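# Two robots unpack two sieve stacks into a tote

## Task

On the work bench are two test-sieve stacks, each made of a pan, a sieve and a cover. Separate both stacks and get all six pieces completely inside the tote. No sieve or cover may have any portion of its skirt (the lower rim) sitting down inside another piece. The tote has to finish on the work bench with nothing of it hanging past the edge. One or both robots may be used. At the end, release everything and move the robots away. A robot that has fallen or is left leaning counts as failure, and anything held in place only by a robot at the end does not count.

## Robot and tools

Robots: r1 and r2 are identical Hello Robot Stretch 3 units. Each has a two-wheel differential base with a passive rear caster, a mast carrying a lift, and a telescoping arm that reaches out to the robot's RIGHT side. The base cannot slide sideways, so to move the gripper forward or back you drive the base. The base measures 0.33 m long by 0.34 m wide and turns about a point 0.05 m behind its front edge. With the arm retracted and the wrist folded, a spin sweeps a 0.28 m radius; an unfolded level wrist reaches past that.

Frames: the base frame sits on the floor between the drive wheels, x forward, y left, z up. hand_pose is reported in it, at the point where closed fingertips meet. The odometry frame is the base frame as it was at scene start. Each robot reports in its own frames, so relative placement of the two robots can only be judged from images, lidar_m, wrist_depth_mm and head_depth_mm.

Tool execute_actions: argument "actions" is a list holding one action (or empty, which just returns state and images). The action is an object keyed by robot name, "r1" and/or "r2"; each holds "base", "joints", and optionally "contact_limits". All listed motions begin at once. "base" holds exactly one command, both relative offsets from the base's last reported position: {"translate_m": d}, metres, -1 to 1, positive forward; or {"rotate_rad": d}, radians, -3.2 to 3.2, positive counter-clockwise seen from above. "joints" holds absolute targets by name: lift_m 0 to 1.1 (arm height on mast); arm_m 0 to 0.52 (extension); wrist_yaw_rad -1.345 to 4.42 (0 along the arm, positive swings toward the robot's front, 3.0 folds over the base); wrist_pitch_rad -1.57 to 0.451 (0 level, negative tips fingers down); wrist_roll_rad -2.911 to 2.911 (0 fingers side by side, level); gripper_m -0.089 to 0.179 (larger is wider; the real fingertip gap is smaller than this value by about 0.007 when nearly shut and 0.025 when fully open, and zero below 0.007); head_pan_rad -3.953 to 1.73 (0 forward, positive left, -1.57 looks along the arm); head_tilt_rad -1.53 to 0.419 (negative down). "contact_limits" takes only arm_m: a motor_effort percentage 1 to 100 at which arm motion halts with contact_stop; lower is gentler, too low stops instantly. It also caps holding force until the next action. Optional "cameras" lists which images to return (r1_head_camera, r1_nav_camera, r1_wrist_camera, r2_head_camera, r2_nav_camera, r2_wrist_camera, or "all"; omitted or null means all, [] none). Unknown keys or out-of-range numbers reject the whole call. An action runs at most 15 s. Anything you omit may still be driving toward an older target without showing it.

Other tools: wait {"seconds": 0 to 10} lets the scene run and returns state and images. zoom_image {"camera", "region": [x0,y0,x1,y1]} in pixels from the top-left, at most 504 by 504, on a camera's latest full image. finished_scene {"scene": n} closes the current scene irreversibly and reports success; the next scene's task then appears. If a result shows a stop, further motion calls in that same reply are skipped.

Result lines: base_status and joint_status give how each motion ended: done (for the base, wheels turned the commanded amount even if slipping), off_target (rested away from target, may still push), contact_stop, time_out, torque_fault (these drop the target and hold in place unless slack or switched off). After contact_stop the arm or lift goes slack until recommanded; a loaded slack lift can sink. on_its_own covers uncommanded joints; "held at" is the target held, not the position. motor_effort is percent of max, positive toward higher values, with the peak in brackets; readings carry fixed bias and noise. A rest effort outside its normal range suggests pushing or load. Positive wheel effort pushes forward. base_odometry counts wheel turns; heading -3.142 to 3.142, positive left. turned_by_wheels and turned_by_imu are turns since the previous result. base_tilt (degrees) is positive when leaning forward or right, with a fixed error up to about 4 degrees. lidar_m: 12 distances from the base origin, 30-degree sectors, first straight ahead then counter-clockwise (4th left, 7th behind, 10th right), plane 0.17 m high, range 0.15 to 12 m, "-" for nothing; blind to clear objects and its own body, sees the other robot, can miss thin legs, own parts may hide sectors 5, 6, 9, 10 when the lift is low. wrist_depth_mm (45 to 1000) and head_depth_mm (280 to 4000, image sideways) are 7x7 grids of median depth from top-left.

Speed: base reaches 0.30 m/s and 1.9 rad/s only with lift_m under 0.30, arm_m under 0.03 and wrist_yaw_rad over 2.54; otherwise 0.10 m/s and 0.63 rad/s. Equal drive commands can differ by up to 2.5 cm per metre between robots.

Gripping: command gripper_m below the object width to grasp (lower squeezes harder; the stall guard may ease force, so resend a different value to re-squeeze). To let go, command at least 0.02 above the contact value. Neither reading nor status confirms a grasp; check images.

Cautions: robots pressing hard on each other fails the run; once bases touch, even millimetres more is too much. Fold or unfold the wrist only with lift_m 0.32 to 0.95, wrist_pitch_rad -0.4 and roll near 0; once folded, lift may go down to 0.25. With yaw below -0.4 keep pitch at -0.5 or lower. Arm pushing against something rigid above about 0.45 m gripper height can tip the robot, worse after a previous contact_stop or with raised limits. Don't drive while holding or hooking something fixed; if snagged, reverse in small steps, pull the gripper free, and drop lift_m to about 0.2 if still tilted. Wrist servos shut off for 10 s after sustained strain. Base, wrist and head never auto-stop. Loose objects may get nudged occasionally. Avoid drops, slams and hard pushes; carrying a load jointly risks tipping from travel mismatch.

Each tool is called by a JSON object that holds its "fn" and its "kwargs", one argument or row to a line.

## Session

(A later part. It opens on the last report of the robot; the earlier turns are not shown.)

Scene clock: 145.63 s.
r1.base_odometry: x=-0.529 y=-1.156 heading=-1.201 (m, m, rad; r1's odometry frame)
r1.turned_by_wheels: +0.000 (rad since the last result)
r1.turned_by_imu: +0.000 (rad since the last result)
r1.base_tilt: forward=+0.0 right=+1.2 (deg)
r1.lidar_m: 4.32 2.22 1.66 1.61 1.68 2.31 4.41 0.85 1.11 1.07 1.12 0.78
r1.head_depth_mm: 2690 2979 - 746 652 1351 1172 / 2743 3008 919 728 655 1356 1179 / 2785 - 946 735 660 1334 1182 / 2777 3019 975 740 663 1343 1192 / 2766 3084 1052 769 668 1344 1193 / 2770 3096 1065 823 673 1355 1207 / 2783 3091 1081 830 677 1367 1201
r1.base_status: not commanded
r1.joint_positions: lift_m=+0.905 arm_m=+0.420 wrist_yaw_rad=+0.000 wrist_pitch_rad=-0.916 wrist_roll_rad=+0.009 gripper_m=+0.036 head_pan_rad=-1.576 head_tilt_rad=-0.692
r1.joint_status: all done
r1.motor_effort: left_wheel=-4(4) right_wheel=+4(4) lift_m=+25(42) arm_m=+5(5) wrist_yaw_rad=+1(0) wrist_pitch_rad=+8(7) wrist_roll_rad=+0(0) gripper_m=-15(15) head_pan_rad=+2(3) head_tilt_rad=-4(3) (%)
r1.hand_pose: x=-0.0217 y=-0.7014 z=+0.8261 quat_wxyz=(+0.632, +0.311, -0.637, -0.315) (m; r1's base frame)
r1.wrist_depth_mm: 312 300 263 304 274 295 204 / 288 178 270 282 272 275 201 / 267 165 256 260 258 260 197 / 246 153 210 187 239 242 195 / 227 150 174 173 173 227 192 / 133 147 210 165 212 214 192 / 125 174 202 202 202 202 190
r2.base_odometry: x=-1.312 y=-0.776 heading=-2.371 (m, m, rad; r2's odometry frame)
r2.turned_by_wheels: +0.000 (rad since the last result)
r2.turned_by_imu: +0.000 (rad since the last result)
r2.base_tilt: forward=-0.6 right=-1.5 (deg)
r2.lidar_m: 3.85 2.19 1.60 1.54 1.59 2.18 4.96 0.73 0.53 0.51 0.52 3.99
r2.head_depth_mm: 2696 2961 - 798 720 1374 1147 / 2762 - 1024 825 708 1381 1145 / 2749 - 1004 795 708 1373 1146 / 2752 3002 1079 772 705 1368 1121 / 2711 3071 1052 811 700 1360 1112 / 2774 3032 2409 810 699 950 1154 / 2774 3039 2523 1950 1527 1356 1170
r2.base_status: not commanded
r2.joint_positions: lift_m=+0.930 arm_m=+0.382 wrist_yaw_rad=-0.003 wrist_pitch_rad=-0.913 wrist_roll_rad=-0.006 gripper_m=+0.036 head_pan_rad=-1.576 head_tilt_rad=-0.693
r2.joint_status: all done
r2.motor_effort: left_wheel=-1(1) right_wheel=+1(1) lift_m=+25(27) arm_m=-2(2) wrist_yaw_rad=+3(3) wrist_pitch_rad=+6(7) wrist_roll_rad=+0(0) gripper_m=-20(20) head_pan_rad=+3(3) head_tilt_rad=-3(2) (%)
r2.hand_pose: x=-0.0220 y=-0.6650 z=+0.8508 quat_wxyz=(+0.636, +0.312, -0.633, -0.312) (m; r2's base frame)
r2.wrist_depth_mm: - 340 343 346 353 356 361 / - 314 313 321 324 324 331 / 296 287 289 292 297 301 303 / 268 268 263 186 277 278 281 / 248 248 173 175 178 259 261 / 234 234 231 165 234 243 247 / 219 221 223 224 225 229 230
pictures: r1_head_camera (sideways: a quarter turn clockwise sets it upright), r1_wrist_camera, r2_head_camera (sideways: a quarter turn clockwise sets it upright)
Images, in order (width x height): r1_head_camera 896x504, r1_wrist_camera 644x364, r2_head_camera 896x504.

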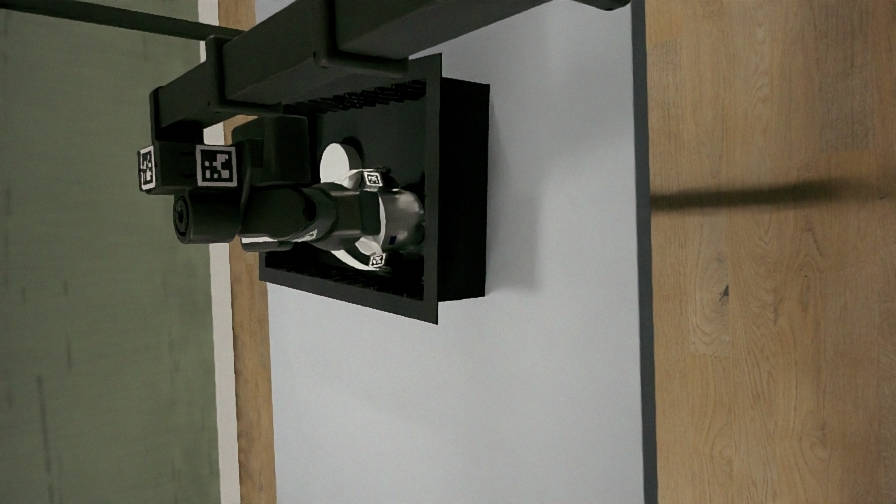

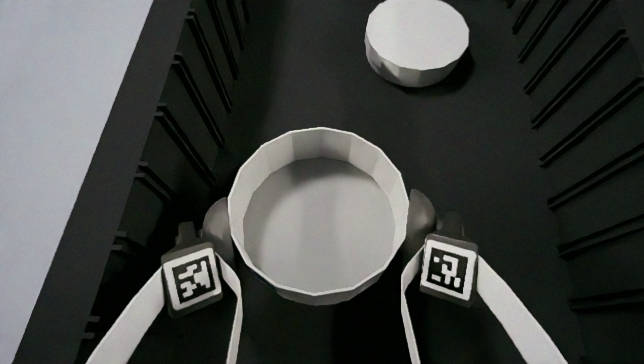

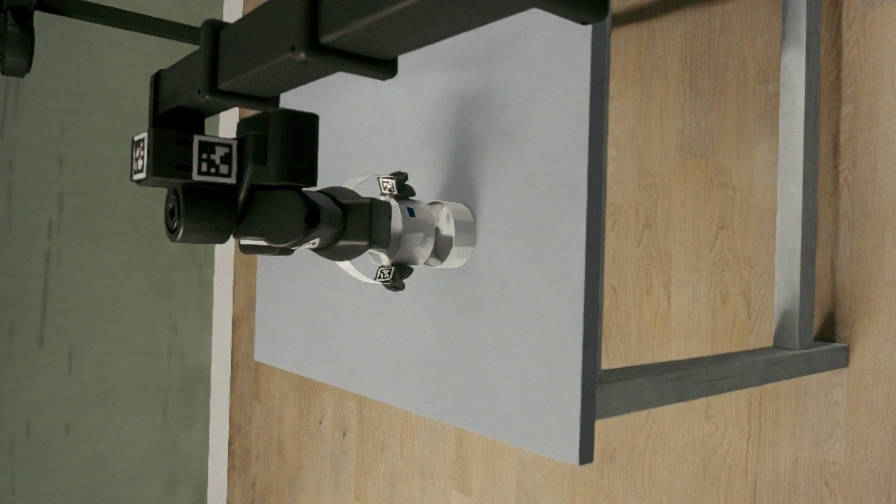

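{"fn": "execute_actions", "kwargs": {
  "actions": [
    {"r1":{"joints":{"lift_m":0.895}},"r2":{"joints":{"lift_m":0.98}}}
  ],
  "cameras": []
}}

{"fn": "execute_actions", "kwargs": {
  "actions": [
    {"r1":{"joints":{"gripper_m":0.105}},"r2":{"base":{"translate_m":-0.1}}}
  ],
  "cameras": []
}}

{"fn": "execute_actions", "kwargs": {
  "actions": [
    {"r1":{"joints":{"lift_m":0.96}},"r2":{"base":{"translate_m":-0.1}}}
  ],
  "cameras": []
}}

{"fn": "execute_actions", "kwargs": {
  "actions": [
    {"r1":{"base":{"translate_m":0.47},"joints":{"arm_m":0.312,"gripper_m":0.04}},"r2":{"base":{"translate_m":-0.29},"joints":{"arm_m":0.458}}}
  ],
  "cameras": []
}}

{"fn": "execute_actions", "kwargs": {
  "actions": [
    {"r1":{"joints":{"lift_m":0.868}},"r2":{"joints":{"lift_m":0.897}}}
  ],
  "cameras": ["r2_wrist_camera","r1_wrist_camera","r2_head_camera"]
}}

Scene clock: 153.40 s.
r1.base_odometry: x=-0.529 y=-1.156 heading=-1.201 (m, m, rad; r1's odometry frame)
r1.turned_by_wheels: +0.000 (rad since the last result)
r1.turned_by_imu: +0.000 (rad since the last result)
r1.base_tilt: forward=-0.1 right=+1.1 (deg)
r1.lidar_m: 4.32 2.23 1.67 1.61 1.67 2.32 4.40 0.85 1.11 1.07 1.12 0.78
r1.head_depth_mm: 2719 3037 - 745 650 1351 1166 / 2757 2994 929 730 654 1352 1174 / 2738 - - 735 659 1334 1186 / 2752 3060 975 742 663 1343 1187 / 2757 3050 1052 771 665 1348 1200 / 2775 3098 1064 823 672 1361 1200 / 2748 3082 1073 828 675 1361 1203
r1.base_status: not commanded
r1.joint_positions: lift_m=+0.895 arm_m=+0.420 wrist_yaw_rad=+0.000 wrist_pitch_rad=-0.916 wrist_roll_rad=+0.009 gripper_m=+0.036 head_pan_rad=-1.576 head_tilt_rad=-0.692
r1.joint_status: all done
r1.motor_effort: left_wheel=-4(4) right_wheel=+4(4) lift_m=+25(28) arm_m=+5(5) wrist_yaw_rad=+2(1) wrist_pitch_rad=+8(7) wrist_roll_rad=+0(0) gripper_m=-15(15) head_pan_rad=+4(2) head_tilt_rad=-3(3) (%)
r1.hand_pose: x=-0.0217 y=-0.7014 z=+0.8161 quat_wxyz=(+0.632, +0.311, -0.637, -0.315) (m; r1's base frame)
r1.wrist_depth_mm: 297 178 261 291 260 282 203 / 274 164 262 271 264 265 201 / 253 153 246 248 248 249 198 / 230 153 209 186 228 231 195 / 130 151 173 173 172 216 194 / 123 147 201 164 203 203 192 / 119 175 194 193 193 193 188
r2.base_odometry: x=-1.312 y=-0.776 heading=-2.371 (m, m, rad; r2's odometry frame)
r2.turned_by_wheels: +0.000 (rad since the last result)
r2.turned_by_imu: +0.000 (rad since the last result)
r2.base_tilt: forward=-0.5 right=-1.5 (deg)
r2.lidar_m: 3.83 2.18 1.60 1.54 1.60 2.19 4.97 0.72 0.53 0.51 0.52 4.02
r2.head_depth_mm: 1505 - 1032 831 710 1379 1151 / 2640 3134 1070 823 709 1373 1146 / 2679 - 1025 814 705 1373 1138 / 2742 3054 978 789 704 1367 1122 / 2751 3058 1051 812 700 1369 1114 / 2756 3023 2433 809 695 951 1154 / 2755 3060 2531 1958 1528 1354 1168
r2.base_status: not commanded
r2.joint_positions: lift_m=+0.980 arm_m=+0.382 wrist_yaw_rad=-0.003 wrist_pitch_rad=-0.913 wrist_roll_rad=-0.006 gripper_m=+0.036 head_pan_rad=-1.576 head_tilt_rad=-0.693
r2.joint_status: all done
r2.motor_effort: left_wheel=-1(2) right_wheel=+1(1) lift_m=+25(25) arm_m=-2(3) wrist_yaw_rad=+3(3) wrist_pitch_rad=+6(7) wrist_roll_rad=+0(0) gripper_m=-19(19) head_pan_rad=+2(3) head_tilt_rad=-2(3) (%)
r2.hand_pose: x=-0.0220 y=-0.6649 z=+0.9007 quat_wxyz=(+0.636, +0.312, -0.633, -0.312) (m; r2's base frame)
r2.wrist_depth_mm: - 417 411 418 422 428 431 / - 375 380 381 389 392 398 / - 346 351 355 357 360 364 / - 321 316 185 331 332 339 / - 301 173 175 177 313 313 / 287 283 277 164 283 292 294 / 266 267 269 270 272 275 275
pictures: none
No camera images: the call's "cameras" was empty. Leave "cameras" out to get every camera's image.

Scene clock: 155.37 s.
r1.base_odometry: x=-0.529 y=-1.156 heading=-1.201 (m, m, rad; r1's odometry frame)
r1.turned_by_wheels: +0.000 (rad since the last result)
r1.turned_by_imu: +0.000 (rad since the last result)
r1.base_tilt: forward=-0.1 right=+1.2 (deg)
r1.lidar_m: 4.33 2.23 1.66 1.61 1.68 2.32 4.43 0.85 1.11 1.07 1.12 0.78
r1.head_depth_mm: 2709 2993 - 747 650 1350 1165 / 2738 3001 926 731 655 1351 1176 / 2757 - - 736 657 1329 1178 / 2729 3040 974 741 664 1340 1191 / 2755 3052 1045 771 668 1341 1195 / 2779 3107 1062 822 672 1350 1198 / 2769 3139 1075 831 677 1361 1206
r1.base_status: not commanded
r1.joint_positions: lift_m=+0.895 arm_m=+0.420 wrist_yaw_rad=+0.000 wrist_pitch_rad=-0.913 wrist_roll_rad=+0.009 gripper_m=+0.105 head_pan_rad=-1.576 head_tilt_rad=-0.692
r1.joint_status: all done
r1.motor_effort: left_wheel=-5(4) right_wheel=+4(4) lift_m=+25(24) arm_m=+5(5) wrist_yaw_rad=+1(1) wrist_pitch_rad=+6(8) wrist_roll_rad=+0(0) gripper_m=+1(76) head_pan_rad=+3(2) head_tilt_rad=-3(4) (%)
r1.hand_pose: x=-0.0217 y=-0.7020 z=+0.8165 quat_wxyz=(+0.632, +0.310, -0.637, -0.314) (m; r1's base frame)
r1.wrist_depth_mm: 298 182 262 293 261 281 203 / 276 166 262 270 265 264 200 / 256 153 247 250 249 249 199 / 235 153 230 210 233 233 195 / 132 146 196 178 214 217 193 / 123 138 179 178 177 206 193 / 118 169 189 178 191 193 181
r2.base_odometry: x=-1.241 y=-0.706 heading=-2.371 (m, m, rad; r2's odometry frame)
r2.turned_by_wheels: +0.000 (rad since the last result)
r2.turned_by_imu: +0.000 (rad since the last result)
r2.base_tilt: forward=-0.7 right=-1.5 (deg)
r2.lidar_m: 3.95 2.18 1.59 1.54 1.60 2.18 4.87 0.73 0.53 0.51 0.53 4.11
r2.head_depth_mm: 1443 - 994 829 708 1386 1147 / 2664 2913 1070 822 708 1377 1148 / 2679 - 1025 822 704 1372 1136 / 2769 3027 976 793 705 1370 1118 / 2741 3017 1052 810 701 1365 1116 / 2738 3035 1042 809 698 1368 1120 / 2744 3047 2519 806 715 922 1175
r2.base_status: done
r2.joint_positions: lift_m=+0.980 arm_m=+0.382 wrist_yaw_rad=-0.003 wrist_pitch_rad=-0.913 wrist_roll_rad=-0.006 gripper_m=+0.036 head_pan_rad=-1.576 head_tilt_rad=-0.693
r2.joint_status: not commanded
r2.motor_effort: left_wheel=+0(7) right_wheel=+1(5) lift_m=+24(24) arm_m=-3(3) wrist_yaw_rad=+3(2) wrist_pitch_rad=+6(6) wrist_roll_rad=+0(0) gripper_m=-19(20) head_pan_rad=+3(3) head_tilt_rad=-3(3) (%)
r2.hand_pose: x=-0.0220 y=-0.6649 z=+0.9007 quat_wxyz=(+0.636, +0.312, -0.633, -0.312) (m; r2's base frame)
r2.wrist_depth_mm: 419 405 413 420 422 429 355 / 372 372 383 384 388 390 346 / 343 347 346 354 358 360 344 / 319 321 317 185 332 335 327 / 297 299 173 175 178 311 309 / 281 280 265 164 282 292 294 / 264 264 267 271 274 276 277
pictures: none
No camera images: the call's "cameras" was empty. Leave "cameras" out to get every camera's image.

Scene clock: 157.33 s.
r1.base_odometry: x=-0.529 y=-1.156 heading=-1.201 (m, m, rad; r1's odometry frame)
r1.turned_by_wheels: +0.000 (rad since the last result)
r1.turned_by_imu: +0.000 (rad since the last result)
r1.base_tilt: forward=+0.0 right=+1.3 (deg)
r1.lidar_m: 4.35 2.23 1.67 1.61 1.68 2.32 4.41 0.85 1.11 1.07 1.12 0.78
r1.head_depth_mm: 2767 - 960 770 650 1361 1169 / 2680 2984 947 729 655 1363 1180 / 2667 - 954 735 659 1342 1181 / 2761 3056 958 742 662 1342 1185 / 2747 3075 1055 768 667 1344 1193 / 2745 3085 1062 823 671 1351 1201 / 2735 3121 1072 832 674 1368 1197
r1.base_status: not commanded
r1.joint_positions: lift_m=+0.960 arm_m=+0.420 wrist_yaw_rad=+0.000 wrist_pitch_rad=-0.912 wrist_roll_rad=+0.009 gripper_m=+0.105 head_pan_rad=-1.576 head_tilt_rad=-0.692
r1.joint_status: all done
r1.motor_effort: left_wheel=-5(4) right_wheel=+4(4) lift_m=+46(52) arm_m=+5(5) wrist_yaw_rad=+1(1) wrist_pitch_rad=+6(6) wrist_roll_rad=+0(0) gripper_m=+0(0) head_pan_rad=+2(3) head_tilt_rad=-4(4) (%)
r1.hand_pose: x=-0.0217 y=-0.7023 z=+0.8809 quat_wxyz=(+0.632, +0.310, -0.637, -0.313) (m; r1's base frame)
r1.wrist_depth_mm: 390 390 298 367 372 319 376 / 362 358 270 355 321 311 349 / 332 332 276 327 321 306 235 / 309 304 286 305 304 297 216 / 290 286 282 261 283 277 203 / 270 274 261 237 264 251 193 / 258 176 249 235 253 252 182
r2.base_odometry: x=-1.169 y=-0.636 heading=-2.371 (m, m, rad; r2's odometry frame)
r2.turned_by_wheels: +0.000 (rad since the last result)
r2.turned_by_imu: +0.000 (rad since the last result)
r2.base_tilt: forward=-0.6 right=-1.4 (deg)
r2.lidar_m: 4.03 2.19 1.60 1.54 1.59 2.18 4.74 0.72 0.53 0.51 0.53 4.20
r2.head_depth_mm: 2665 - 1027 779 710 1380 1145 / 2679 3081 1021 826 708 1383 1141 / 2675 - 1021 821 707 1368 1135 / 2737 3031 972 793 702 1372 1118 / 2733 3026 1052 813 700 1362 1115 / 2757 3040 1047 786 698 1359 1134 / 2760 3035 1040 806 715 1353 1123
r2.base_status: done
r2.joint_positions: lift_m=+0.980 arm_m=+0.382 wrist_yaw_rad=-0.003 wrist_pitch_rad=-0.913 wrist_roll_rad=-0.006 gripper_m=+0.036 head_pan_rad=-1.576 head_tilt_rad=-0.693
r2.joint_status: not commanded
r2.motor_effort: left_wheel=-1(7) right_wheel=+1(5) lift_m=+24(25) arm_m=-2(3) wrist_yaw_rad=+3(3) wrist_pitch_rad=+7(7) wrist_roll_rad=+0(0) gripper_m=-20(20) head_pan_rad=+4(4) head_tilt_rad=-2(3) (%)
r2.hand_pose: x=-0.0220 y=-0.6649 z=+0.9007 quat_wxyz=(+0.636, +0.312, -0.633, -0.312) (m; r2's base frame)
r2.wrist_depth_mm: 399 403 413 420 425 383 382 / 371 375 377 387 387 345 377 / 342 345 350 355 359 338 361 / 316 320 316 185 330 325 306 / 293 302 172 175 178 303 248 / 278 276 275 165 283 293 288 / 261 266 267 270 274 276 277
pictures: none
No camera images: the call's "cameras" was empty. Leave "cameras" out to get every camera's image.

Scene clock: 163.00 s.
r1.base_odometry: x=-0.360 y=-1.595 heading=-1.201 (m, m, rad; r1's odometry frame)
r1.turned_by_wheels: +0.000 (rad since the last result)
r1.turned_by_imu: +0.000 (rad since the last result)
r1.base_tilt: forward=+0.1 right=+1.1 (deg)
r1.lidar_m: 3.87 2.25 1.65 1.60 1.67 2.31 4.87 1.28 1.12 1.08 0.47 4.01
r1.head_depth_mm: 2680 - 995 792 651 1347 1171 / 2706 - 964 799 655 1354 1174 / 2736 - - 803 660 1362 1178 / 2733 3057 1044 780 662 1366 1187 / 2755 3095 1052 815 668 1373 1128 / 2739 3066 2518 824 673 814 1176 / 2782 3106 2644 2015 731 1366 1203
r1.base_status: done
r1.joint_positions: lift_m=+0.960 arm_m=+0.312 wrist_yaw_rad=+0.000 wrist_pitch_rad=-0.912 wrist_roll_rad=+0.009 gripper_m=+0.040 head_pan_rad=-1.576 head_tilt_rad=-0.692
r1.joint_status: all done
r1.motor_effort: left_wheel=-4(6) right_wheel=+3(8) lift_m=+45(45) arm_m=-4(7) wrist_yaw_rad=+0(1) wrist_pitch_rad=+6(6) wrist_roll_rad=+0(0) gripper_m=+0(82) head_pan_rad=+3(3) head_tilt_rad=-4(4) (%)
r1.hand_pose: x=-0.0216 y=-0.5952 z=+0.8809 quat_wxyz=(+0.632, +0.310, -0.637, -0.313) (m; r1's base frame)
r1.wrist_depth_mm: - 389 387 387 387 387 383 / - 356 360 361 360 350 354 / 345 335 331 332 328 329 330 / 314 308 307 310 308 305 306 / 290 289 290 284 290 286 285 / 273 273 - 269 269 269 269 / 257 256 257 254 254 253 253
r2.base_odometry: x=-0.961 y=-0.434 heading=-2.371 (m, m, rad; r2's odometry frame)
r2.turned_by_wheels: +0.000 (rad since the last result)
r2.turned_by_imu: +0.002 (rad since the last result)
r2.base_tilt: forward=-0.5 right=-1.6 (deg)
r2.lidar_m: 4.35 2.18 1.60 1.54 1.59 2.19 4.47 0.73 0.53 0.51 0.53 0.73
r2.head_depth_mm: 2662 - 1031 832 711 1378 1141 / 2674 3105 1024 773 707 1377 1147 / 2652 - 973 770 708 1372 1139 / 2713 3031 934 777 704 1380 1119 / 2751 3055 1005 784 702 1360 1135 / 2753 3029 1046 811 697 1355 1136 / 2752 3028 1040 805 714 1349 1129
r2.base_status: done
r2.joint_positions: lift_m=+0.980 arm_m=+0.458 wrist_yaw_rad=-0.003 wrist_pitch_rad=-0.913 wrist_roll_rad=-0.006 gripper_m=+0.036 head_pan_rad=-1.576 head_tilt_rad=-0.693
r2.joint_status: all done
r2.motor_effort: left_wheel=-1(7) right_wheel=+1(7) lift_m=+25(25) arm_m=+3(1) wrist_yaw_rad=+3(2) wrist_pitch_rad=+7(7) wrist_roll_rad=+0(0) gripper_m=-19(19) head_pan_rad=+3(3) head_tilt_rad=-2(3) (%)
r2.hand_pose: x=-0.0220 y=-0.7400 z=+0.9007 quat_wxyz=(+0.636, +0.312, -0.633, -0.312) (m; r2's base frame)
r2.wrist_depth_mm: 400 407 349 397 384 343 435 / 369 369 322 371 348 303 397 / 343 340 333 343 336 282 364 / 318 313 244 185 329 259 338 / 297 223 173 175 178 237 315 / 281 238 274 164 280 222 294 / 264 214 266 267 269 213 273
pictures: none
No camera images: the call's "cameras" was empty. Leave "cameras" out to get every camera's image.

Scene clock: 164.67 s.
r1.base_odometry: x=-0.360 y=-1.595 heading=-1.201 (m, m, rad; r1's odometry frame)
r1.turned_by_wheels: +0.000 (rad since the last result)
r1.turned_by_imu: +0.000 (rad since the last result)
r1.base_tilt: forward=+0.0 right=+1.1 (deg)
r1.lidar_m: 3.87 2.24 1.65 1.60 1.67 2.31 4.88 1.28 1.12 1.08 0.47 4.00
r1.head_depth_mm: 2708 2980 1072 - 636 1342 1170 / 2754 3090 - 774 655 1353 1179 / 2747 3049 - 754 659 1360 1179 / 2774 3058 1073 815 664 1373 1186 / 2751 3073 1050 816 667 1384 1133 / 2770 3162 2512 821 673 812 1178 / 2752 3088 2624 2025 729 1364 1206
r1.base_status: not commanded
r1.joint_positions: lift_m=+0.868 arm_m=+0.312 wrist_yaw_rad=+0.000 wrist_pitch_rad=-0.912 wrist_roll_rad=+0.009 gripper_m=+0.040 head_pan_rad=-1.576 head_tilt_rad=-0.692
r1.joint_status: all done
r1.motor_effort: left_wheel=-5(5) right_wheel=+3(4) lift_m=+23(35) arm_m=-4(4) wrist_yaw_rad=+1(2) wrist_pitch_rad=+6(5) wrist_roll_rad=+1(0) gripper_m=+0(0) head_pan_rad=+3(3) head_tilt_rad=-4(3) (%)
r1.hand_pose: x=-0.0216 y=-0.5952 z=+0.7897 quat_wxyz=(+0.632, +0.310, -0.637, -0.313) (m; r1's base frame)
r1.wrist_depth_mm: 262 262 262 260 261 257 257 / 243 240 241 240 240 238 237 / 222 224 223 222 222 221 219 / 208 208 198 204 205 205 205 / 196 192 192 191 195 192 192 / 183 181 - 180 179 181 181 / 172 172 172 171 171 171 169
r2.base_odometry: x=-0.961 y=-0.434 heading=-2.371 (m, m, rad; r2's odometry frame)
r2.turned_by_wheels: +0.000 (rad since the last result)
r2.turned_by_imu: +0.000 (rad since the last result)
r2.base_tilt: forward=-0.6 right=-1.5 (deg)
r2.lidar_m: 4.34 2.19 1.59 1.54 1.59 2.18 4.47 0.72 0.53 0.51 0.53 0.72
r2.head_depth_mm: 1494 2995 1184 - 701 1374 1148 / 2736 2946 893 776 708 1379 1147 / 2740 - 947 770 704 1373 1137 / 2719 3020 1016 774 703 1369 1120 / 2736 3055 1012 787 698 1367 1135 / 2752 3032 1045 812 697 1360 1133 / 2782 3035 1040 805 715 1356 1132
r2.base_status: not commanded
r2.joint_positions: lift_m=+0.897 arm_m=+0.458 wrist_yaw_rad=-0.003 wrist_pitch_rad=-0.913 wrist_roll_rad=-0.006 gripper_m=+0.036 head_pan_rad=-1.576 head_tilt_rad=-0.693
r2.joint_status: all done
r2.motor_effort: left_wheel=-1(0) right_wheel=+1(1) lift_m=+12(21) arm_m=+3(3) wrist_yaw_rad=+3(2) wrist_pitch_rad=+7(7) wrist_roll_rad=+0(0) gripper_m=-20(20) head_pan_rad=+3(3) head_tilt_rad=-3(2) (%)
r2.hand_pose: x=-0.0220 y=-0.7400 z=+0.8185 quat_wxyz=(+0.636, +0.312, -0.633, -0.312) (m; r2's base frame)
r2.wrist_depth_mm: 288 178 283 297 249 260 189 / 265 170 265 270 251 253 173 / 147 172 247 251 255 248 165 / 136 175 226 185 236 231 162 / 130 174 173 175 178 219 159 / 134 160 197 165 201 207 156 / 134 188 191 192 193 193 155
pictures: r1_wrist_camera, r2_head_camera (sideways: a quarter turn clockwise sets it upright), r2_wrist_camera
Images, in order (width x height): r1_wrist_camera 644x364, r2_head_camera 896x504, r2_wrist_camera 644x364.

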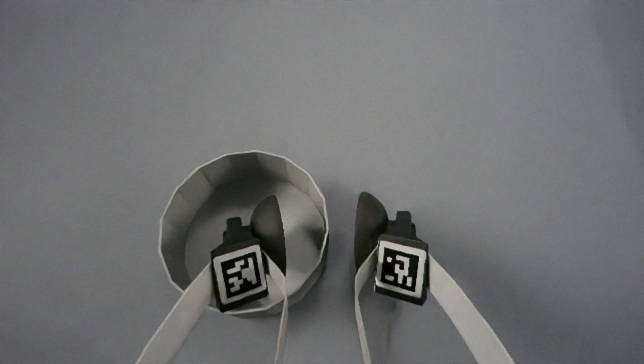

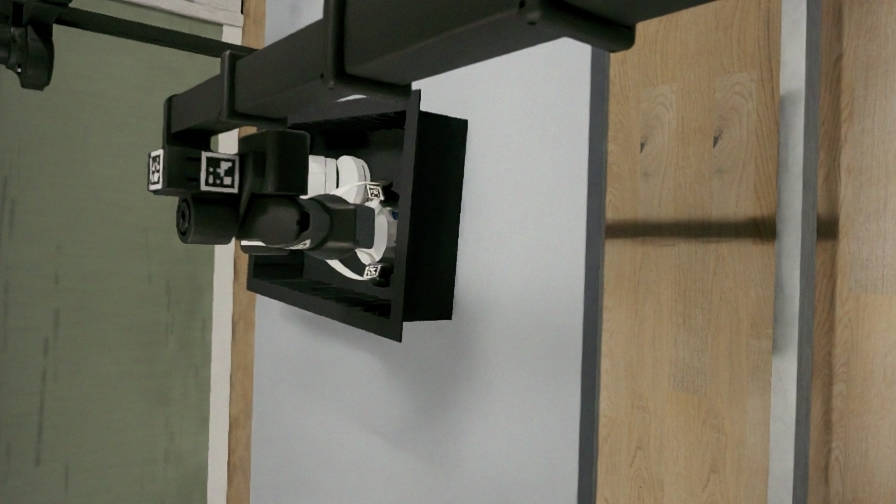

